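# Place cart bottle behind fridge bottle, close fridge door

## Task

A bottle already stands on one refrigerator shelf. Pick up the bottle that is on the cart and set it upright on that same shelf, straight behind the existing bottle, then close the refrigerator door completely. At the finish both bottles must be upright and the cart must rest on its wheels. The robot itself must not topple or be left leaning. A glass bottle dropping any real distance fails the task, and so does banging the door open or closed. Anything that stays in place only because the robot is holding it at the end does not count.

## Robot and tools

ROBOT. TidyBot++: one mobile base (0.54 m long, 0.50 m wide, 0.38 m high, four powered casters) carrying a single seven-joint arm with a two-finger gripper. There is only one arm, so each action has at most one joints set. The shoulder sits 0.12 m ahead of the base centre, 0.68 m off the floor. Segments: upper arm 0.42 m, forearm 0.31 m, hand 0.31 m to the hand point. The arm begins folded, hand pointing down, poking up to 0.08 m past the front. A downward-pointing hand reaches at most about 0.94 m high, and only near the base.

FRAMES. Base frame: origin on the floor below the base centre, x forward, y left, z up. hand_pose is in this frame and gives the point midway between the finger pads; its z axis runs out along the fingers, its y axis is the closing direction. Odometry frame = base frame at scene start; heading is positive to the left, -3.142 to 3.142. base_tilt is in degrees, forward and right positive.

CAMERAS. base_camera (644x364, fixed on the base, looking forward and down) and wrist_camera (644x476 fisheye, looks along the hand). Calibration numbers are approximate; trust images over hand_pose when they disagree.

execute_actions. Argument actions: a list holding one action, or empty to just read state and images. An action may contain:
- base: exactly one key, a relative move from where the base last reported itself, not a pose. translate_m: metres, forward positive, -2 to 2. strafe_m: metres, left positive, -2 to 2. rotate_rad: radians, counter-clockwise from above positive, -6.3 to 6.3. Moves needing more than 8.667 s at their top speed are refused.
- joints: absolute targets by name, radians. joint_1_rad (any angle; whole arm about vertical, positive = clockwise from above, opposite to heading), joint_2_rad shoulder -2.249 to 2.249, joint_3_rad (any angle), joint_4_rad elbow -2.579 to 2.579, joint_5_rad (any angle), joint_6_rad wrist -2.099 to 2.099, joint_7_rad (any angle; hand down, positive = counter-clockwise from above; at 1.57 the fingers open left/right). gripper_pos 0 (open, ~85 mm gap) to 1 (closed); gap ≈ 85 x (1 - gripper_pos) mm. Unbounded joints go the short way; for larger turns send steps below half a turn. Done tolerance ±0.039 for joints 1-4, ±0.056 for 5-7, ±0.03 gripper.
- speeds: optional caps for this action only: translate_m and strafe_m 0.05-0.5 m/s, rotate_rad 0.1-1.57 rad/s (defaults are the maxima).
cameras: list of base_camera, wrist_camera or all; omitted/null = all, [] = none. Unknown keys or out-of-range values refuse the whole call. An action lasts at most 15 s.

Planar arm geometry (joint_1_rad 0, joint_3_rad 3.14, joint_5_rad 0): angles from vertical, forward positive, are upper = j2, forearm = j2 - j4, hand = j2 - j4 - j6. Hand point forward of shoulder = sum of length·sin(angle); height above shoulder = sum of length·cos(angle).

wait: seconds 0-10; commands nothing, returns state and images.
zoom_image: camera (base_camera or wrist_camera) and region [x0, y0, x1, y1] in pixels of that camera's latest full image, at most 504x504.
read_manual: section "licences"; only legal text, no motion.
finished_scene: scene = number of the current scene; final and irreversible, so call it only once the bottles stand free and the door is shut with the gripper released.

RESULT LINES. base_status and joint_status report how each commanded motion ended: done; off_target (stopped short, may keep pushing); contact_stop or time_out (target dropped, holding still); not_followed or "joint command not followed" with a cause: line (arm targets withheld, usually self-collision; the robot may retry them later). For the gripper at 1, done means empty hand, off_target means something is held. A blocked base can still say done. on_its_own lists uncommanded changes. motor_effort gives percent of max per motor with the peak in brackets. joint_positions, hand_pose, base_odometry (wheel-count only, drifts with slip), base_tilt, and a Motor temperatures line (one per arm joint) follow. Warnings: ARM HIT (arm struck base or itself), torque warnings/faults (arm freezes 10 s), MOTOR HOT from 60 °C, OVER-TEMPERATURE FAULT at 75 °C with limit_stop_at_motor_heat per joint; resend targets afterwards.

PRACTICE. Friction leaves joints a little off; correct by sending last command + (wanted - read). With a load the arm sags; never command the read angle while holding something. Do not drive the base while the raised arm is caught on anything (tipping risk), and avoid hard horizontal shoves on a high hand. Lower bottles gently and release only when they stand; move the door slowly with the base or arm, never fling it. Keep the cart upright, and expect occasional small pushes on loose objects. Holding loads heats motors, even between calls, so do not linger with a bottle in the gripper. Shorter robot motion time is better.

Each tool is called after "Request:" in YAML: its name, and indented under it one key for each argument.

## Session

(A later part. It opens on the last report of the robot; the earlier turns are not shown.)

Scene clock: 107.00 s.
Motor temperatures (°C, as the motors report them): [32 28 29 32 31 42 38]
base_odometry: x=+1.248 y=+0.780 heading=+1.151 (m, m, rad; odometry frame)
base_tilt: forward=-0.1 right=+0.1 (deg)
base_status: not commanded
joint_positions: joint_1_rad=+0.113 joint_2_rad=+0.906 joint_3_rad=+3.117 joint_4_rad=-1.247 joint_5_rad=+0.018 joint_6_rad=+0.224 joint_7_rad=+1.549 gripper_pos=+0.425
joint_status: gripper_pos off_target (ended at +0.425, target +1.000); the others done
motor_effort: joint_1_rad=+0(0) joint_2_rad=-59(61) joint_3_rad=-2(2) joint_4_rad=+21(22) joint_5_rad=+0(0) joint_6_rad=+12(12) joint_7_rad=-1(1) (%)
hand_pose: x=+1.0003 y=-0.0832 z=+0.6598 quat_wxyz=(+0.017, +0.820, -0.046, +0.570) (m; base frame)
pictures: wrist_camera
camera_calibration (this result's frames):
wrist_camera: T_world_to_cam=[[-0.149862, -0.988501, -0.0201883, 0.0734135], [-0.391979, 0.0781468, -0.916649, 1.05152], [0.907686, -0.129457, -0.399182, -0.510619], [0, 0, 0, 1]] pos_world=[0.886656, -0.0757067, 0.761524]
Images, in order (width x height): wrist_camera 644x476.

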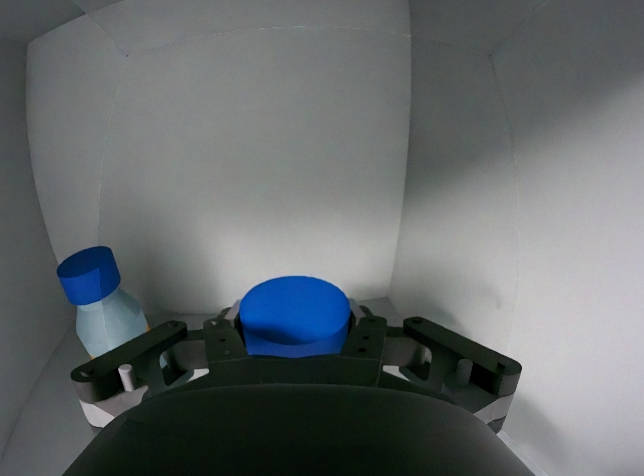

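Request:
execute_actions:
  actions:
    - {"joints":{"joint_2_rad":0.905,"joint_6_rad":0.285,"gripper_pos":1.0}}
  cameras: []

Scene clock: 108.20 s.
Motor temperatures (°C, as the motors report them): [32 28 29 32 31 42 38]
base_odometry: x=+1.248 y=+0.780 heading=+1.151 (m, m, rad; odometry frame)
base_tilt: forward=-0.1 right=+0.1 (deg)
base_status: not commanded
joint_positions: joint_1_rad=+0.113 joint_2_rad=+0.916 joint_3_rad=+3.117 joint_4_rad=-1.246 joint_5_rad=+0.018 joint_6_rad=+0.243 joint_7_rad=+1.549 gripper_pos=+0.425
joint_status: gripper_pos off_target (ended at +0.425, target +1.000); the others done
motor_effort: joint_1_rad=+0(0) joint_2_rad=-58(60) joint_3_rad=-2(2) joint_4_rad=+21(21) joint_5_rad=+0(0) joint_6_rad=+11(12) joint_7_rad=-1(1) (%)
hand_pose: x=+1.0023 y=-0.0834 z=+0.6571 quat_wxyz=(+0.017, +0.818, -0.046, +0.574) (m; base frame)
pictures: none
No camera images: the call's "cameras" was empty. Leave "cameras" out to get every camera's image.

Request:
execute_actions:
  actions:
    - {"joints":{"joint_2_rad":0.925,"gripper_pos":1.0}}
  cameras: []

Scene clock: 109.87 s.
Motor temperatures (°C, as the motors report them): [32 28 29 32 31 42 38]
base_odometry: x=+1.248 y=+0.780 heading=+1.151 (m, m, rad; odometry frame)
base_tilt: forward=-0.1 right=+0.1 (deg)
base_status: not commanded
joint_positions: joint_1_rad=+0.113 joint_2_rad=+0.921 joint_3_rad=+3.117 joint_4_rad=-1.241 joint_5_rad=+0.018 joint_6_rad=+0.247 joint_7_rad=+1.549 gripper_pos=+0.425
joint_status: gripper_pos off_target (ended at +0.425, target +1.000); the others done
motor_effort: joint_1_rad=+0(1) joint_2_rad=-56(57) joint_3_rad=-2(3) joint_4_rad=+20(21) joint_5_rad=+0(0) joint_6_rad=+11(12) joint_7_rad=-1(1) (%)
hand_pose: x=+1.0041 y=-0.0836 z=+0.6570 quat_wxyz=(+0.017, +0.816, -0.046, +0.576) (m; base frame)
pictures: none
No camera images: the call's "cameras" was empty. Leave "cameras" out to get every camera's image.

Request:
execute_actions:
  actions:
    - {"joints":{"gripper_pos":0.0}}
  cameras: ["wrist_camera"]

Request:
execute_actions:
  actions:
    - {"base":{"translate_m":-0.1},"speeds":{"translate_m":0.1}}
  cameras: ["wrist_camera"]

Scene clock: 112.57 s.
Motor temperatures (°C, as the motors report them): [32 28 29 32 31 42 38]
base_odometry: x=+1.248 y=+0.780 heading=+1.151 (m, m, rad; odometry frame)
base_tilt: forward=-0.2 right=+0.1 (deg)
base_status: not commanded
joint_positions: joint_1_rad=+0.113 joint_2_rad=+0.921 joint_3_rad=+3.117 joint_4_rad=-1.228 joint_5_rad=+0.018 joint_6_rad=+0.262 joint_7_rad=+1.549 gripper_pos=+0.000
joint_status: all done
motor_effort: joint_1_rad=+0(1) joint_2_rad=-53(57) joint_3_rad=-2(2) joint_4_rad=+18(19) joint_5_rad=+1(0) joint_6_rad=+8(11) joint_7_rad=-1(1) (%)
hand_pose: x=+1.0089 y=-0.0843 z=+0.6680 quat_wxyz=(+0.017, +0.808, -0.046, +0.587) (m; base frame)
pictures: wrist_camera
camera_calibration (this result's frames):
wrist_camera: T_world_to_cam=[[-0.149498, -0.988497, -0.0228836, 0.075255], [-0.353962, 0.0751136, -0.932239, 1.03431], [0.923234, -0.131268, -0.36112, -0.556556], [0, 0, 0, 1]] pos_world=[0.89119, -0.0763595, 0.764967]
Images, in order (width x height): wrist_camera 644x476.

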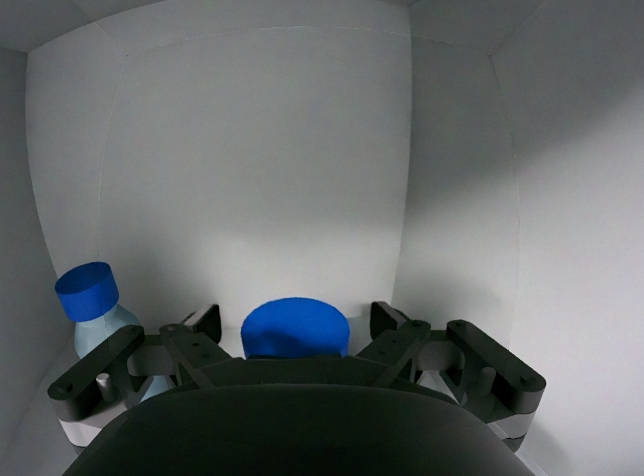

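Scene clock: 114.10 s.
Motor temperatures (°C, as the motors report them): [32 28 29 32 31 42 38]
base_odometry: x=+1.207 y=+0.688 heading=+1.151 (m, m, rad; odometry frame)
base_tilt: forward=-0.1 right=+0.1 (deg)
base_status: done
joint_positions: joint_1_rad=+0.113 joint_2_rad=+0.921 joint_3_rad=+3.117 joint_4_rad=-1.227 joint_5_rad=+0.018 joint_6_rad=+0.263 joint_7_rad=+1.549 gripper_pos=+0.000
joint_status: not commanded
motor_effort: joint_1_rad=+0(3) joint_2_rad=-52(57) joint_3_rad=-2(3) joint_4_rad=+18(19) joint_5_rad=+0(0) joint_6_rad=+8(9) joint_7_rad=-1(1) (%)
hand_pose: x=+1.0094 y=-0.0843 z=+0.6690 quat_wxyz=(+0.018, +0.808, -0.046, +0.588) (m; base frame)
pictures: wrist_camera
camera_calibration (this result's frames):
wrist_camera: T_world_to_cam=[[-0.149473, -0.988498, -0.023027, 0.0753591], [-0.351662, 0.0749129, -0.933125, 1.03368], [0.924117, -0.13138, -0.358814, -0.559076], [0, 0, 0, 1]] pos_world=[0.891423, -0.0763952, 0.765687]
Images, in order (width x height): wrist_camera 644x476.

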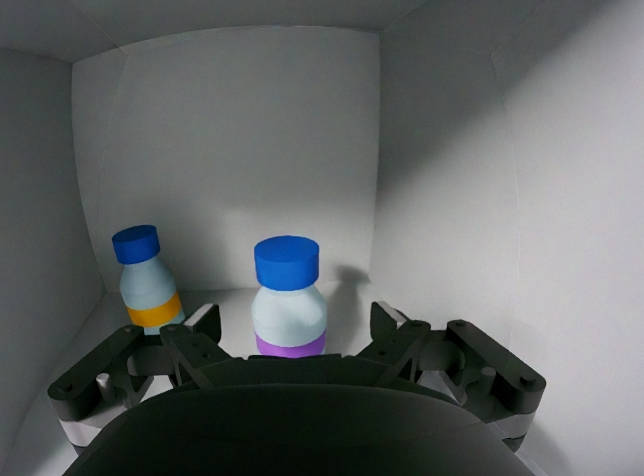

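Request:
execute_actions:
  actions:
    - {"base":{"strafe_m":0.165},"joints":{"joint_2_rad":0.948},"speeds":{"strafe_m":0.12}}
  cameras: ["wrist_camera"]

Scene clock: 117.57 s.
Motor temperatures (°C, as the motors report them): [32 28 29 32 31 42 38]
base_odometry: x=+1.056 y=+0.756 heading=+1.151 (m, m, rad; odometry frame)
base_tilt: forward=-0.2 right=+0.2 (deg)
base_status: done
joint_positions: joint_1_rad=+0.120 joint_2_rad=+0.933 joint_3_rad=+3.116 joint_4_rad=-1.226 joint_5_rad=+0.018 joint_6_rad=+0.263 joint_7_rad=+1.549 gripper_pos=+0.000
joint_status: all done
motor_effort: joint_1_rad=+0(4) joint_2_rad=-54(56) joint_3_rad=-2(3) joint_4_rad=+18(18) joint_5_rad=+1(0) joint_6_rad=+9(9) joint_7_rad=-1(1) (%)
hand_pose: x=+1.0087 y=-0.0903 z=+0.6587 quat_wxyz=(+0.019, +0.811, -0.049, +0.583) (m; base frame)
pictures: wrist_camera
camera_calibration (this result's frames):
wrist_camera: T_world_to_cam=[[-0.156343, -0.987438, -0.0228935, 0.0760898], [-0.36154, 0.0787825, -0.929022, 1.0319], [0.919155, -0.136969, -0.369316, -0.55151], [0, 0, 0, 1]] pos_world=[0.891893, -0.0817015, 0.756718]
Images, in order (width x height): wrist_camera 644x476.

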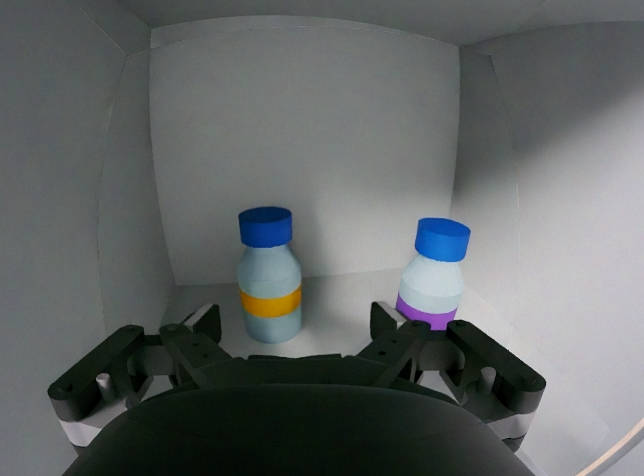

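Request:
execute_actions:
  actions:
    - {"base":{"strafe_m":0.016},"speeds":{"strafe_m":0.05}}
  cameras: []

Request:
execute_actions:
  actions:
    - {"base":{"translate_m":0.11},"speeds":{"translate_m":0.1}}
  cameras: ["wrist_camera"]

Scene clock: 120.03 s.
Motor temperatures (°C, as the motors report them): [32 28 29 32 31 42 38]
base_odometry: x=+1.042 y=+0.763 heading=+1.151 (m, m, rad; odometry frame)
base_tilt: forward=-0.1 right=+0.1 (deg)
base_status: done
joint_positions: joint_1_rad=+0.122 joint_2_rad=+0.933 joint_3_rad=+3.116 joint_4_rad=-1.226 joint_5_rad=+0.018 joint_6_rad=+0.263 joint_7_rad=+1.549 gripper_pos=+0.000
joint_status: not commanded
motor_effort: joint_1_rad=+1(4) joint_2_rad=-54(54) joint_3_rad=-2(3) joint_4_rad=+18(18) joint_5_rad=+0(0) joint_6_rad=+8(8) joint_7_rad=-1(1) (%)
hand_pose: x=+1.0085 y=-0.0920 z=+0.6587 quat_wxyz=(+0.020, +0.811, -0.050, +0.583) (m; base frame)
pictures: none
No camera images: the call's "cameras" was empty. Leave "cameras" out to get every camera's image.

Scene clock: 121.67 s.
Motor temperatures (°C, as the motors report them): [32 28 29 32 31 42 38]
base_odometry: x=+1.086 y=+0.863 heading=+1.151 (m, m, rad; odometry frame)
base_tilt: forward=-0.1 right=+0.1 (deg)
base_status: done
joint_positions: joint_1_rad=+0.122 joint_2_rad=+0.934 joint_3_rad=+3.116 joint_4_rad=-1.226 joint_5_rad=+0.018 joint_6_rad=+0.264 joint_7_rad=+1.549 gripper_pos=+0.000
joint_status: not commanded
motor_effort: joint_1_rad=+0(3) joint_2_rad=-54(55) joint_3_rad=-2(3) joint_4_rad=+18(19) joint_5_rad=+0(0) joint_6_rad=+9(9) joint_7_rad=-1(1) (%)
hand_pose: x=+1.0087 y=-0.0920 z=+0.6584 quat_wxyz=(+0.020, +0.811, -0.050, +0.583) (m; base frame)
pictures: wrist_camera
camera_calibration (this result's frames):
wrist_camera: T_world_to_cam=[[-0.158292, -0.987125, -0.0229598, 0.0763697], [-0.361038, 0.0795061, -0.929156, 1.0314], [0.919019, -0.138788, -0.368975, -0.552154], [0, 0, 0, 1]] pos_world=[0.891904, -0.0832488, 0.756358]
Images, in order (width x height): wrist_camera 644x476.

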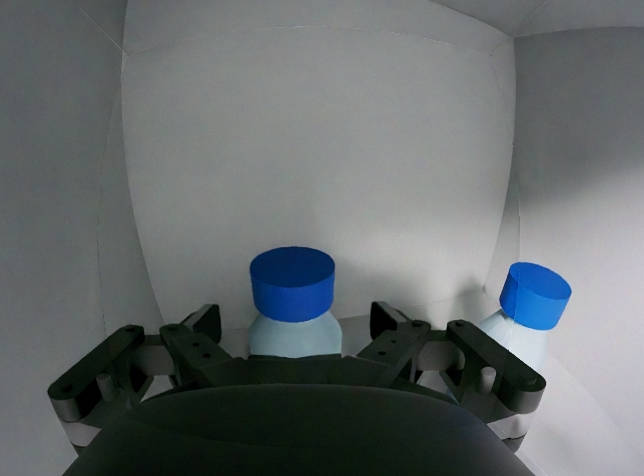

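Request:
execute_actions:
  actions:
    - {"base":{"translate_m":0.04},"speeds":{"translate_m":0.06}}
  cameras: ["wrist_camera"]

Request:
execute_actions:
  actions:
    - {"joints":{"gripper_pos":1.0}}
  cameras: ["wrist_camera"]

Scene clock: 124.30 s.
Motor temperatures (°C, as the motors report them): [32 28 29 32 31 42 38]
base_odometry: x=+1.103 y=+0.900 heading=+1.152 (m, m, rad; odometry frame)
base_tilt: forward=-0.1 right=+0.1 (deg)
base_status: done
joint_positions: joint_1_rad=+0.122 joint_2_rad=+0.934 joint_3_rad=+3.116 joint_4_rad=-1.226 joint_5_rad=+0.018 joint_6_rad=+0.264 joint_7_rad=+1.549 gripper_pos=+0.000
joint_status: not commanded
motor_effort: joint_1_rad=+0(2) joint_2_rad=-53(55) joint_3_rad=-2(3) joint_4_rad=+18(18) joint_5_rad=+0(0) joint_6_rad=+8(9) joint_7_rad=-1(1) (%)
hand_pose: x=+1.0088 y=-0.0921 z=+0.6583 quat_wxyz=(+0.020, +0.811, -0.050, +0.583) (m; base frame)
pictures: wrist_camera
camera_calibration (this result's frames):
wrist_camera: T_world_to_cam=[[-0.158295, -0.987125, -0.0229661, 0.076376], [-0.361013, 0.0795095, -0.929165, 1.03132], [0.919028, -0.138791, -0.36895, -0.552261], [0, 0, 0, 1]] pos_world=[0.891952, -0.0832559, 0.756261]
Images, in order (width x height): wrist_camera 644x476.

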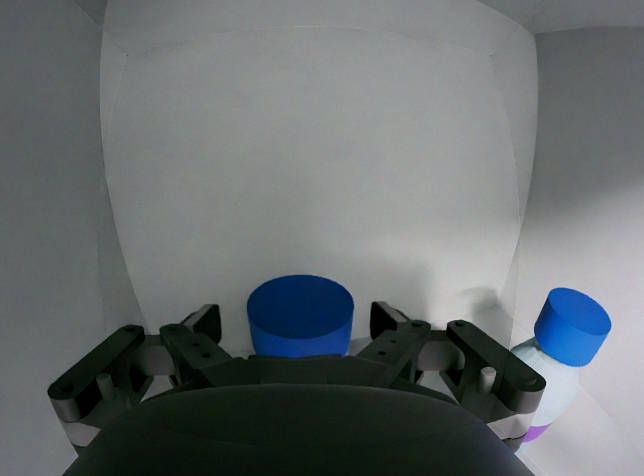

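Scene clock: 125.40 s.
Motor temperatures (°C, as the motors report them): [32 28 29 32 31 42 38]
base_odometry: x=+1.103 y=+0.900 heading=+1.152 (m, m, rad; odometry frame)
base_tilt: forward=-0.1 right=+0.1 (deg)
base_status: not commanded
joint_positions: joint_1_rad=+0.122 joint_2_rad=+0.934 joint_3_rad=+3.116 joint_4_rad=-1.226 joint_5_rad=+0.018 joint_6_rad=+0.265 joint_7_rad=+1.549 gripper_pos=+0.430
joint_status: gripper_pos off_target (ended at +0.430, target +1.000)
motor_effort: joint_1_rad=+0(2) joint_2_rad=-54(54) joint_3_rad=-2(2) joint_4_rad=+18(18) joint_5_rad=+0(1) joint_6_rad=+9(9) joint_7_rad=-1(0) (%)
hand_pose: x=+1.0089 y=-0.0921 z=+0.6587 quat_wxyz=(+0.020, +0.810, -0.050, +0.584) (m; base frame)
pictures: wrist_camera
camera_calibration (this result's frames):
wrist_camera: T_world_to_cam=[[-0.158279, -0.987126, -0.0230214, 0.0764082], [-0.360115, 0.0794201, -0.929521, 1.03099], [0.919383, -0.138834, -0.368049, -0.553211], [0, 0, 0, 1]] pos_world=[0.891981, -0.0832611, 0.756476]
Images, in order (width x height): wrist_camera 644x476.

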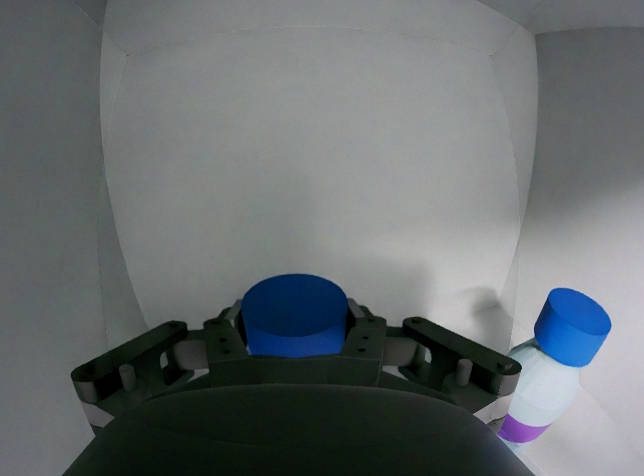

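Request:
execute_actions:
  actions:
    - {"joints":{"joint_2_rad":0.86,"joint_4_rad":-1.2,"joint_6_rad":0.29,"gripper_pos":1.0}}
  cameras: []

Scene clock: 127.53 s.
Motor temperatures (°C, as the motors report them): [32 28 29 32 31 42 38]
base_odometry: x=+1.103 y=+0.900 heading=+1.152 (m, m, rad; odometry frame)
base_tilt: forward=-0.1 right=+0.1 (deg)
base_status: not commanded
joint_positions: joint_1_rad=+0.122 joint_2_rad=+0.912 joint_3_rad=+3.116 joint_4_rad=-1.226 joint_5_rad=+0.018 joint_6_rad=+0.265 joint_7_rad=+1.549 gripper_pos=+0.430
joint_status: joint_2_rad off_target (ended at +0.912, target +0.860); gripper_pos off_target (ended at +0.430, target +1.000); the others done
motor_effort: joint_1_rad=+0(1) joint_2_rad=-60(62) joint_3_rad=-1(2) joint_4_rad=+21(21) joint_5_rad=+0(1) joint_6_rad=+12(12) joint_7_rad=-1(0) (%)
hand_pose: x=+1.0092 y=-0.0921 z=+0.6788 quat_wxyz=(+0.020, +0.804, -0.049, +0.593) (m; base frame)
pictures: none
No camera images: the call's "cameras" was empty. Leave "cameras" out to get every camera's image.

Request:
execute_actions:
  actions:
    - {"base":{"translate_m":-0.155},"speeds":{"translate_m":0.1}}
  cameras: []

Request:
execute_actions:
  actions:
    - {"base":{"strafe_m":-0.173},"speeds":{"strafe_m":0.08}}

Scene clock: 131.10 s.
Motor temperatures (°C, as the motors report them): [32 29 29 32 31 42 38]
base_odometry: x=+1.039 y=+0.758 heading=+1.152 (m, m, rad; odometry frame)
base_tilt: forward=-0.1 right=+0.1 (deg)
base_status: done
joint_positions: joint_1_rad=+0.122 joint_2_rad=+0.910 joint_3_rad=+3.116 joint_4_rad=-1.226 joint_5_rad=+0.018 joint_6_rad=+0.265 joint_7_rad=+1.549 gripper_pos=+0.430
joint_status: not commanded
motor_effort: joint_1_rad=+0(4) joint_2_rad=-58(62) joint_3_rad=-2(3) joint_4_rad=+21(22) joint_5_rad=+0(0) joint_6_rad=+12(13) joint_7_rad=-1(1) (%)
hand_pose: x=+1.0092 y=-0.0921 z=+0.6802 quat_wxyz=(+0.020, +0.803, -0.049, +0.593) (m; base frame)
pictures: none
No camera images: the call's "cameras" was empty. Leave "cameras" out to get every camera's image.

Scene clock: 133.77 s.
Motor temperatures (°C, as the motors report them): [32 29 29 33 31 42 38]
base_odometry: x=+1.197 y=+0.688 heading=+1.152 (m, m, rad; odometry frame)
base_tilt: forward=-0.1 right=+0.1 (deg)
base_status: done
joint_positions: joint_1_rad=+0.126 joint_2_rad=+0.910 joint_3_rad=+3.116 joint_4_rad=-1.226 joint_5_rad=+0.018 joint_6_rad=+0.265 joint_7_rad=+1.549 gripper_pos=+0.430
joint_status: not commanded
motor_effort: joint_1_rad=+0(5) joint_2_rad=-60(61) joint_3_rad=-2(3) joint_4_rad=+21(22) joint_5_rad=+1(0) joint_6_rad=+12(13) joint_7_rad=-1(1) (%)
hand_pose: x=+1.0089 y=-0.0951 z=+0.6802 quat_wxyz=(+0.021, +0.803, -0.050, +0.593) (m; base frame)
pictures: base_camera, wrist_camera
camera_calibration (this result's frames):
wrist_camera: T_world_to_cam=[[-0.161079, -0.986644, -0.0242345, 0.0775686], [-0.337513, 0.0781434, -0.938072, 1.03413], [0.927437, -0.142924, -0.345592, -0.56948], [0, 0, 0, 1]] pos_world=[0.889683, -0.0856701, 0.77516]
Images, in order (width x height): base_camera 644x364, wrist_camera 644x476.

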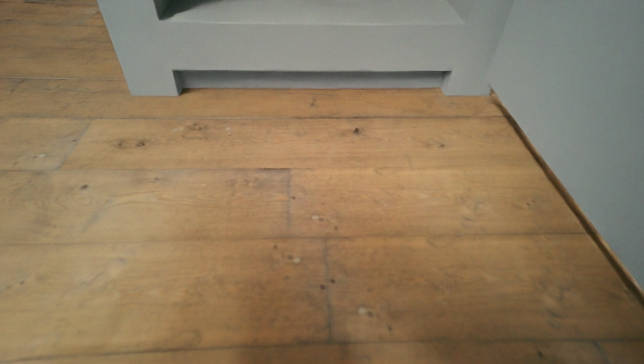

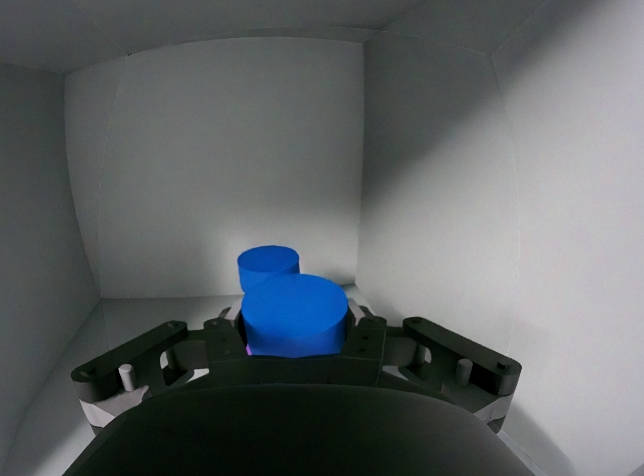

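Request:
execute_actions:
  actions:
    - {"base":{"strafe_m":0.014},"speeds":{"strafe_m":0.05}}
  cameras: []

Request:
execute_actions:
  actions:
    - {"base":{"translate_m":0.015},"speeds":{"translate_m":0.05}}
  cameras: ["wrist_camera"]

Scene clock: 137.33 s.
Motor temperatures (°C, as the motors report them): [32 29 29 33 31 42 38]
base_odometry: x=+1.185 y=+0.693 heading=+1.152 (m, m, rad; odometry frame)
base_tilt: forward=-0.1 right=+0.2 (deg)
base_status: done
joint_positions: joint_1_rad=+0.126 joint_2_rad=+0.910 joint_3_rad=+3.116 joint_4_rad=-1.226 joint_5_rad=+0.018 joint_6_rad=+0.265 joint_7_rad=+1.549 gripper_pos=+0.430
joint_status: not commanded
motor_effort: joint_1_rad=-1(6) joint_2_rad=-60(61) joint_3_rad=-2(4) joint_4_rad=+21(22) joint_5_rad=+0(0) joint_6_rad=+12(12) joint_7_rad=-1(1) (%)
hand_pose: x=+1.0088 y=-0.0958 z=+0.6802 quat_wxyz=(+0.021, +0.803, -0.051, +0.593) (m; base frame)
pictures: none
No camera images: the call's "cameras" was empty. Leave "cameras" out to get every camera's image.

Scene clock: 138.17 s.
Motor temperatures (°C, as the motors report them): [32 29 29 33 31 42 38]
base_odometry: x=+1.191 y=+0.707 heading=+1.151 (m, m, rad; odometry frame)
base_tilt: forward=-0.1 right=+0.1 (deg)
base_status: done
joint_positions: joint_1_rad=+0.126 joint_2_rad=+0.909 joint_3_rad=+3.116 joint_4_rad=-1.226 joint_5_rad=+0.018 joint_6_rad=+0.265 joint_7_rad=+1.549 gripper_pos=+0.430
joint_status: not commanded
motor_effort: joint_1_rad=-1(2) joint_2_rad=-60(62) joint_3_rad=-2(3) joint_4_rad=+22(22) joint_5_rad=+0(0) joint_6_rad=+12(13) joint_7_rad=-1(1) (%)
hand_pose: x=+1.0088 y=-0.0958 z=+0.6811 quat_wxyz=(+0.021, +0.803, -0.051, +0.594) (m; base frame)
pictures: wrist_camera
camera_calibration (this result's frames):
wrist_camera: T_world_to_cam=[[-0.161827, -0.986522, -0.0242272, 0.0776526], [-0.336459, 0.0782385, -0.938442, 1.03426], [0.927689, -0.143714, -0.344585, -0.570198], [0, 0, 0, 1]] pos_world=[0.889517, -0.086258, 0.775989]
Images, in order (width x height): wrist_camera 644x476.

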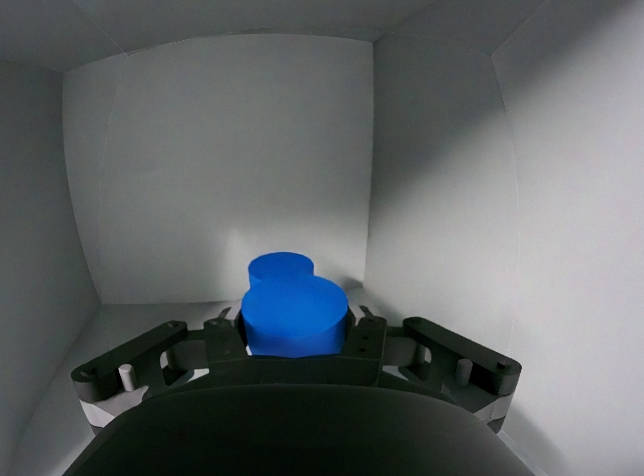

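Request:
execute_actions:
  actions:
    - {"joints":{"joint_2_rad":0.915,"gripper_pos":1.0}}
  cameras: []

Request:
execute_actions:
  actions:
    - {"joints":{"joint_2_rad":0.94,"gripper_pos":1.0}}
  cameras: []

Scene clock: 140.07 s.
Motor temperatures (°C, as the motors report them): [32 29 29 33 31 42 38]
base_odometry: x=+1.191 y=+0.707 heading=+1.151 (m, m, rad; odometry frame)
base_tilt: forward=-0.1 right=+0.2 (deg)
base_status: not commanded
joint_positions: joint_1_rad=+0.126 joint_2_rad=+0.935 joint_3_rad=+3.116 joint_4_rad=-1.225 joint_5_rad=+0.018 joint_6_rad=+0.266 joint_7_rad=+1.549 gripper_pos=+0.430
joint_status: gripper_pos off_target (ended at +0.430, target +1.000); the others done
motor_effort: joint_1_rad=-1(1) joint_2_rad=-57(62) joint_3_rad=-2(2) joint_4_rad=+20(22) joint_5_rad=+0(1) joint_6_rad=+11(13) joint_7_rad=-1(1) (%)
hand_pose: x=+1.0088 y=-0.0958 z=+0.6589 quat_wxyz=(+0.021, +0.810, -0.051, +0.584) (m; base frame)
pictures: none
No camera images: the call's "cameras" was empty. Leave "cameras" out to get every camera's image.

Scene clock: 140.67 s.
Motor temperatures (°C, as the motors report them): [32 29 29 33 31 42 38]
base_odometry: x=+1.191 y=+0.707 heading=+1.151 (m, m, rad; odometry frame)
base_tilt: forward=-0.1 right=+0.1 (deg)
base_status: not commanded
joint_positions: joint_1_rad=+0.126 joint_2_rad=+0.936 joint_3_rad=+3.116 joint_4_rad=-1.223 joint_5_rad=+0.018 joint_6_rad=+0.266 joint_7_rad=+1.549 gripper_pos=+0.430
joint_status: gripper_pos off_target (ended at +0.430, target +1.000); the others done
motor_effort: joint_1_rad=+0(0) joint_2_rad=-56(58) joint_3_rad=-2(2) joint_4_rad=+19(20) joint_5_rad=+0(0) joint_6_rad=+9(11) joint_7_rad=-1(1) (%)
hand_pose: x=+1.0092 y=-0.0959 z=+0.6588 quat_wxyz=(+0.021, +0.810, -0.051, +0.584) (m; base frame)
pictures: none
No camera images: the call's "cameras" was empty. Leave "cameras" out to get every camera's image.

Request:
execute_actions:
  actions:
    - {"joints":{"gripper_pos":0.0}}
  cameras: []

Request:
execute_actions:
  actions:
    - {"base":{"translate_m":-0.3},"speeds":{"translate_m":0.2}}

Scene clock: 142.43 s.
Motor temperatures (°C, as the motors report them): [32 29 29 33 31 42 38]
base_odometry: x=+1.191 y=+0.707 heading=+1.151 (m, m, rad; odometry frame)
base_tilt: forward=-0.1 right=+0.2 (deg)
base_status: not commanded
joint_positions: joint_1_rad=+0.126 joint_2_rad=+0.936 joint_3_rad=+3.116 joint_4_rad=-1.219 joint_5_rad=+0.018 joint_6_rad=+0.266 joint_7_rad=+1.549 gripper_pos=+0.000
joint_status: all done
motor_effort: joint_1_rad=+0(0) joint_2_rad=-53(57) joint_3_rad=-2(2) joint_4_rad=+18(19) joint_5_rad=+0(0) joint_6_rad=+9(10) joint_7_rad=-1(1) (%)
hand_pose: x=+1.0104 y=-0.0961 z=+0.6612 quat_wxyz=(+0.021, +0.808, -0.051, +0.586) (m; base frame)
pictures: none
No camera images: the call's "cameras" was empty. Leave "cameras" out to get every camera's image.

Scene clock: 144.70 s.
Motor temperatures (°C, as the motors report them): [32 29 29 33 31 42 38]
base_odometry: x=+1.069 y=+0.433 heading=+1.151 (m, m, rad; odometry frame)
base_tilt: forward=-0.1 right=+0.1 (deg)
base_status: done
joint_positions: joint_1_rad=+0.126 joint_2_rad=+0.936 joint_3_rad=+3.116 joint_4_rad=-1.217 joint_5_rad=+0.018 joint_6_rad=+0.267 joint_7_rad=+1.549 gripper_pos=+0.000
joint_status: not commanded
motor_effort: joint_1_rad=+0(4) joint_2_rad=-53(57) joint_3_rad=-2(4) joint_4_rad=+18(19) joint_5_rad=-1(0) joint_6_rad=+9(9) joint_7_rad=-1(1) (%)
hand_pose: x=+1.0109 y=-0.0962 z=+0.6624 quat_wxyz=(+0.021, +0.808, -0.051, +0.587) (m; base frame)
pictures: base_camera, wrist_camera
camera_calibration (this result's frames):
wrist_camera: T_world_to_cam=[[-0.162391, -0.986439, -0.0238322, 0.0775334], [-0.3514, 0.0803843, -0.932768, 1.02892], [0.922034, -0.143099, -0.359688, -0.562899], [0, 0, 0, 1]] pos_world=[0.893164, -0.086777, 0.759122]
Images, in order (width x height): base_camera 644x364, wrist_camera 644x476.

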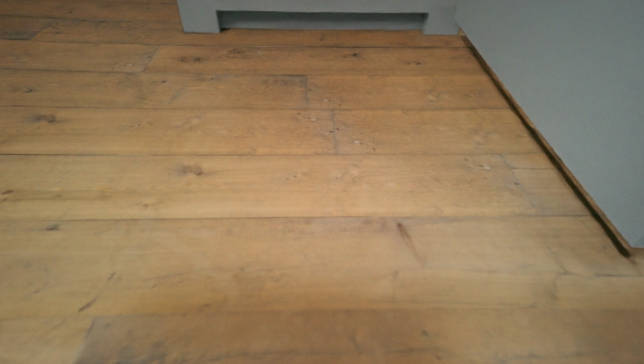

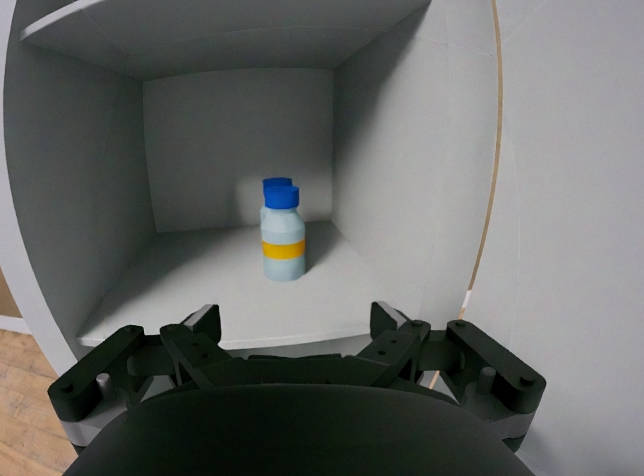

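Request:
execute_actions:
  actions:
    - {"joints":{"joint_1_rad":0.1,"joint_2_rad":0.0,"joint_4_rad":-2.45,"joint_6_rad":-0.6}}
  cameras: []

Request:
execute_actions:
  actions:
    - {"base":{"strafe_m":-0.71},"joints":{"joint_1_rad":1.57}}

Scene clock: 151.43 s.
Motor temperatures (°C, as the motors report them): [32 30 29 33 31 42 38]
base_odometry: x=+1.069 y=+0.433 heading=+1.151 (m, m, rad; odometry frame)
base_tilt: forward=-0.2 right=+0.1 (deg)
base_status: not commanded
joint_positions: joint_1_rad=+0.126 joint_2_rad=+0.016 joint_3_rad=+3.116 joint_4_rad=-2.434 joint_5_rad=+0.018 joint_6_rad=-0.580 joint_7_rad=+1.549 gripper_pos=+0.000
joint_status: all done
motor_effort: joint_1_rad=+0(1) joint_2_rad=-13(54) joint_3_rad=-1(2) joint_4_rad=+11(17) joint_5_rad=+1(0) joint_6_rad=+1(8) joint_7_rad=-1(1) (%)
hand_pose: x=+0.3594 y=-0.0259 z=+0.5511 quat_wxyz=(+0.007, +0.997, -0.054, +0.056) (m; base frame)
pictures: none
No camera images: the call's "cameras" was empty. Leave "cameras" out to get every camera's image.

Scene clock: 154.20 s.
Motor temperatures (°C, as the motors report them): [32 29 29 33 31 42 38]
base_odometry: x=+1.717 y=+0.143 heading=+1.151 (m, m, rad; odometry frame)
base_tilt: forward=-0.2 right=+0.2 (deg)
base_status: done
joint_positions: joint_1_rad=+1.545 joint_2_rad=+0.016 joint_3_rad=+3.116 joint_4_rad=-2.434 joint_5_rad=+0.018 joint_6_rad=-0.580 joint_7_rad=+1.549 gripper_pos=+0.000
joint_status: all done
motor_effort: joint_1_rad=+0(2) joint_2_rad=-13(15) joint_3_rad=-1(0) joint_4_rad=+11(11) joint_5_rad=+0(1) joint_6_rad=+1(1) joint_7_rad=-1(1) (%)
hand_pose: x=+0.1298 y=-0.2416 z=+0.5511 quat_wxyz=(+0.042, +0.721, -0.690, +0.038) (m; base frame)
pictures: base_camera, wrist_camera
camera_calibration (this result's frames):
wrist_camera: T_world_to_cam=[[-0.997936, -0.0230194, 0.0599446, 0.0833492], [-0.0266825, 0.997779, -0.0610418, 0.326256], [-0.0584063, -0.0625153, -0.996334, 0.686299], [0, 0, 0, 1]] pos_world=[0.131967, -0.280709, 0.698701]
Images, in order (width x height): base_camera 644x364, wrist_camera 644x476.

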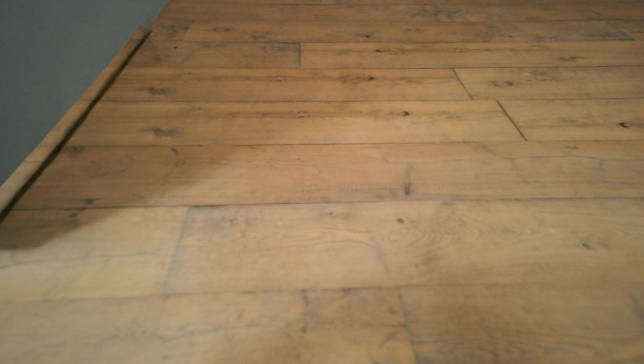

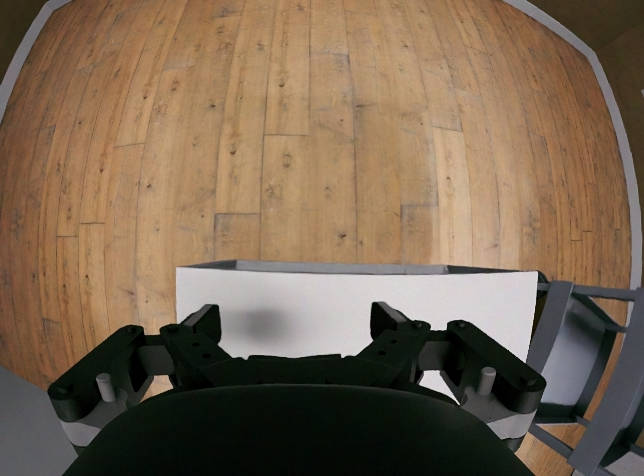

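Request:
execute_actions:
  actions:
    - {"base":{"translate_m":0.42}}
  cameras: []

Request:
execute_actions:
  actions:
    - {"base":{"strafe_m":0.6},"speeds":{"strafe_m":0.08}}
  cameras: ["base_camera"]

Scene clock: 158.03 s.
Motor temperatures (°C, as the motors report them): [32 29 29 33 31 42 38]
base_odometry: x=+1.889 y=+0.527 heading=+1.151 (m, m, rad; odometry frame)
base_tilt: forward=-0.2 right=+0.1 (deg)
base_status: done
joint_positions: joint_1_rad=+1.547 joint_2_rad=+0.016 joint_3_rad=+3.116 joint_4_rad=-2.434 joint_5_rad=+0.018 joint_6_rad=-0.580 joint_7_rad=+1.549 gripper_pos=+0.000
joint_status: not commanded
motor_effort: joint_1_rad=+0(2) joint_2_rad=-13(13) joint_3_rad=-1(1) joint_4_rad=+11(11) joint_5_rad=+0(1) joint_6_rad=+1(1) joint_7_rad=-1(1) (%)
hand_pose: x=+0.1293 y=-0.2416 z=+0.5511 quat_wxyz=(+0.042, +0.721, -0.691, +0.037) (m; base frame)
pictures: none
No camera images: the call's "cameras" was empty. Leave "cameras" out to get every camera's image.

Scene clock: 166.03 s.
Motor temperatures (°C, as the motors report them): [32 29 29 32 31 42 38]
base_odometry: x=+1.341 y=+0.772 heading=+1.150 (m, m, rad; odometry frame)
base_tilt: forward=-0.2 right=+0.2 (deg)
base_status: done
joint_positions: joint_1_rad=+1.547 joint_2_rad=+0.014 joint_3_rad=+3.116 joint_4_rad=-2.435 joint_5_rad=+0.018 joint_6_rad=-0.580 joint_7_rad=+1.549 gripper_pos=+0.000
joint_status: not commanded
motor_effort: joint_1_rad=+0(1) joint_2_rad=-12(15) joint_3_rad=-1(1) joint_4_rad=+11(12) joint_5_rad=+0(1) joint_6_rad=+1(1) joint_7_rad=-1(1) (%)
hand_pose: x=+0.1293 y=-0.2409 z=+0.5513 quat_wxyz=(+0.042, +0.721, -0.691, +0.038) (m; base frame)
pictures: base_camera
Images, in order (width x height): base_camera 644x364.

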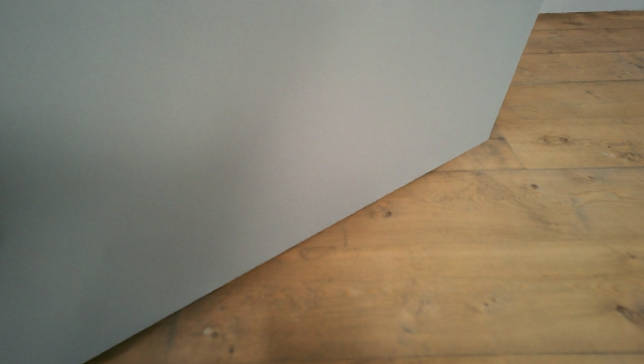

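Request:
execute_actions:
  actions:
    - {"base":{"translate_m":0.3},"speeds":{"translate_m":0.06}}

Scene clock: 172.17 s.
Motor temperatures (°C, as the motors report them): [32 29 29 32 31 42 38]
base_odometry: x=+1.463 y=+1.046 heading=+1.151 (m, m, rad; odometry frame)
base_tilt: forward=-0.1 right=+0.1 (deg)
base_status: done
joint_positions: joint_1_rad=+1.548 joint_2_rad=+0.014 joint_3_rad=+3.116 joint_4_rad=-2.435 joint_5_rad=+0.018 joint_6_rad=-0.580 joint_7_rad=+1.549 gripper_pos=+0.000
joint_status: not commanded
motor_effort: joint_1_rad=+0(1) joint_2_rad=-13(14) joint_3_rad=+0(1) joint_4_rad=+11(11) joint_5_rad=+0(1) joint_6_rad=+1(1) joint_7_rad=-1(1) (%)
hand_pose: x=+0.1291 y=-0.2410 z=+0.5513 quat_wxyz=(+0.042, +0.720, -0.691, +0.038) (m; base frame)
pictures: base_camera, wrist_camera
camera_calibration (this result's frames):
wrist_camera: T_world_to_cam=[[-0.997992, -0.0203245, 0.0599904, 0.0833018], [-0.0240257, 0.99781, -0.0616336, 0.325631], [-0.0586064, -0.0629511, -0.996294, 0.686381], [0, 0, 0, 1]] pos_world=[0.131184, -0.280016, 0.69891]
Images, in order (width x height): base_camera 644x364, wrist_camera 644x476.

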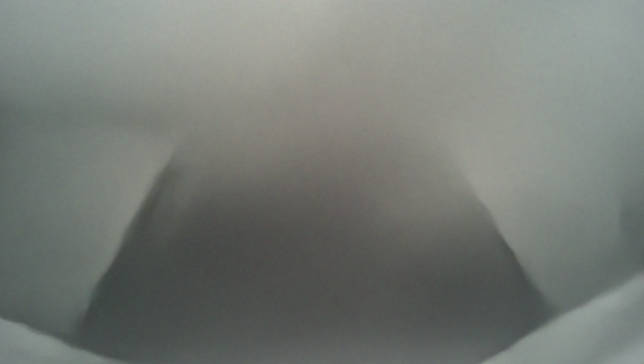

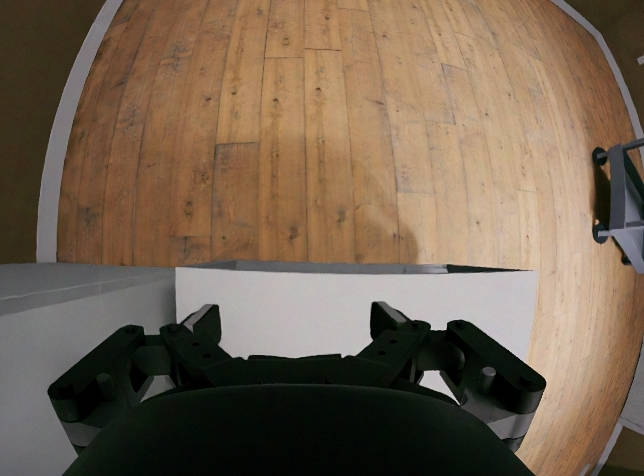

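Request:
execute_actions:
  actions:
    - {"base":{"translate_m":0.04},"speeds":{"translate_m":0.05}}
  cameras: []

Request:
execute_actions:
  actions:
    - {"base":{"translate_m":-0.3}}
  cameras: ["base_camera"]

Scene clock: 174.40 s.
Motor temperatures (°C, as the motors report them): [32 29 29 32 31 42 38]
base_odometry: x=+1.479 y=+1.083 heading=+1.151 (m, m, rad; odometry frame)
base_tilt: forward=-0.2 right=+0.1 (deg)
base_status: done
joint_positions: joint_1_rad=+1.548 joint_2_rad=+0.014 joint_3_rad=+3.116 joint_4_rad=-2.435 joint_5_rad=+0.018 joint_6_rad=-0.580 joint_7_rad=+1.549 gripper_pos=+0.000
joint_status: not commanded
motor_effort: joint_1_rad=+0(1) joint_2_rad=-13(14) joint_3_rad=-1(0) joint_4_rad=+11(11) joint_5_rad=+0(1) joint_6_rad=+0(1) joint_7_rad=-1(1) (%)
hand_pose: x=+0.1290 y=-0.2410 z=+0.5513 quat_wxyz=(+0.042, +0.720, -0.691, +0.038) (m; base frame)
pictures: none
No camera images: the call's "cameras" was empty. Leave "cameras" out to get every camera's image.

Scene clock: 176.37 s.
Motor temperatures (°C, as the motors report them): [32 29 29 32 31 42 38]
base_odometry: x=+1.357 y=+0.808 heading=+1.151 (m, m, rad; odometry frame)
base_tilt: forward=-0.2 right=+0.1 (deg)
base_status: done
joint_positions: joint_1_rad=+1.553 joint_2_rad=+0.012 joint_3_rad=+3.117 joint_4_rad=-2.436 joint_5_rad=+0.018 joint_6_rad=-0.581 joint_7_rad=+1.549 gripper_pos=+0.000
joint_status: not commanded
motor_effort: joint_1_rad=+0(1) joint_2_rad=-13(15) joint_3_rad=-1(1) joint_4_rad=+11(12) joint_5_rad=+0(1) joint_6_rad=+1(1) joint_7_rad=-1(1) (%)
hand_pose: x=+0.1277 y=-0.2408 z=+0.5515 quat_wxyz=(+0.042, +0.719, -0.693, +0.038) (m; base frame)
pictures: base_camera
Images, in order (width x height): base_camera 644x364.

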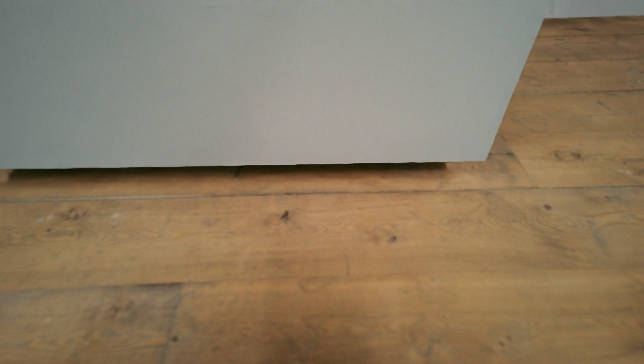

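Request:
execute_actions:
  actions:
    - {"base":{"strafe_m":0.55}}
  cameras: ["base_camera"]

Scene clock: 182.40 s.
Motor temperatures (°C, as the motors report them): [32 29 29 32 31 42 38]
base_odometry: x=+0.854 y=+1.033 heading=+1.151 (m, m, rad; odometry frame)
base_tilt: forward=-0.2 right=+0.1 (deg)
base_status: done
joint_positions: joint_1_rad=+1.553 joint_2_rad=+0.010 joint_3_rad=+3.117 joint_4_rad=-2.438 joint_5_rad=+0.018 joint_6_rad=-0.581 joint_7_rad=+1.549 gripper_pos=+0.000
joint_status: not commanded
motor_effort: joint_1_rad=+0(0) joint_2_rad=-13(17) joint_3_rad=-1(1) joint_4_rad=+11(12) joint_5_rad=+0(0) joint_6_rad=+0(1) joint_7_rad=-1(1) (%)
hand_pose: x=+0.1277 y=-0.2396 z=+0.5515 quat_wxyz=(+0.042, +0.719, -0.693, +0.038) (m; base frame)
pictures: base_camera
Images, in order (width x height): base_camera 644x364.

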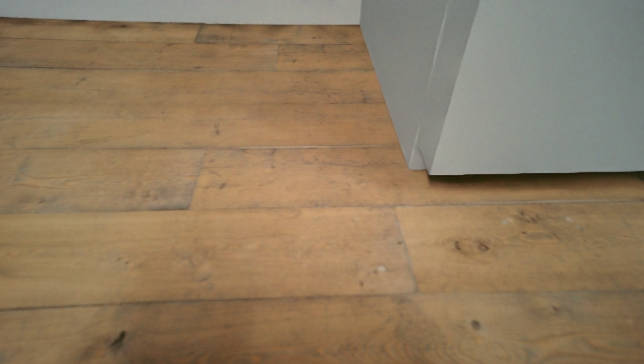

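Request:
zoom_image:
  camera: "base_camera"
  region: [380, 60, 500, 200]

Region (380, 60, 500, 200) of base_camera's 644x364 image, scaled by 3.600; it fills the left 432 columns of this view, and the rest is white.

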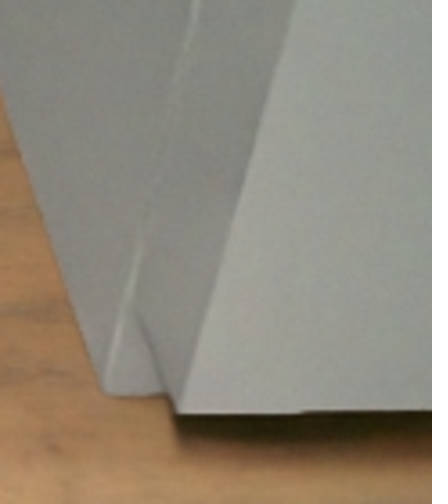

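Request:
finished_scene:
  scene: 1

The scene is finished: the task was done.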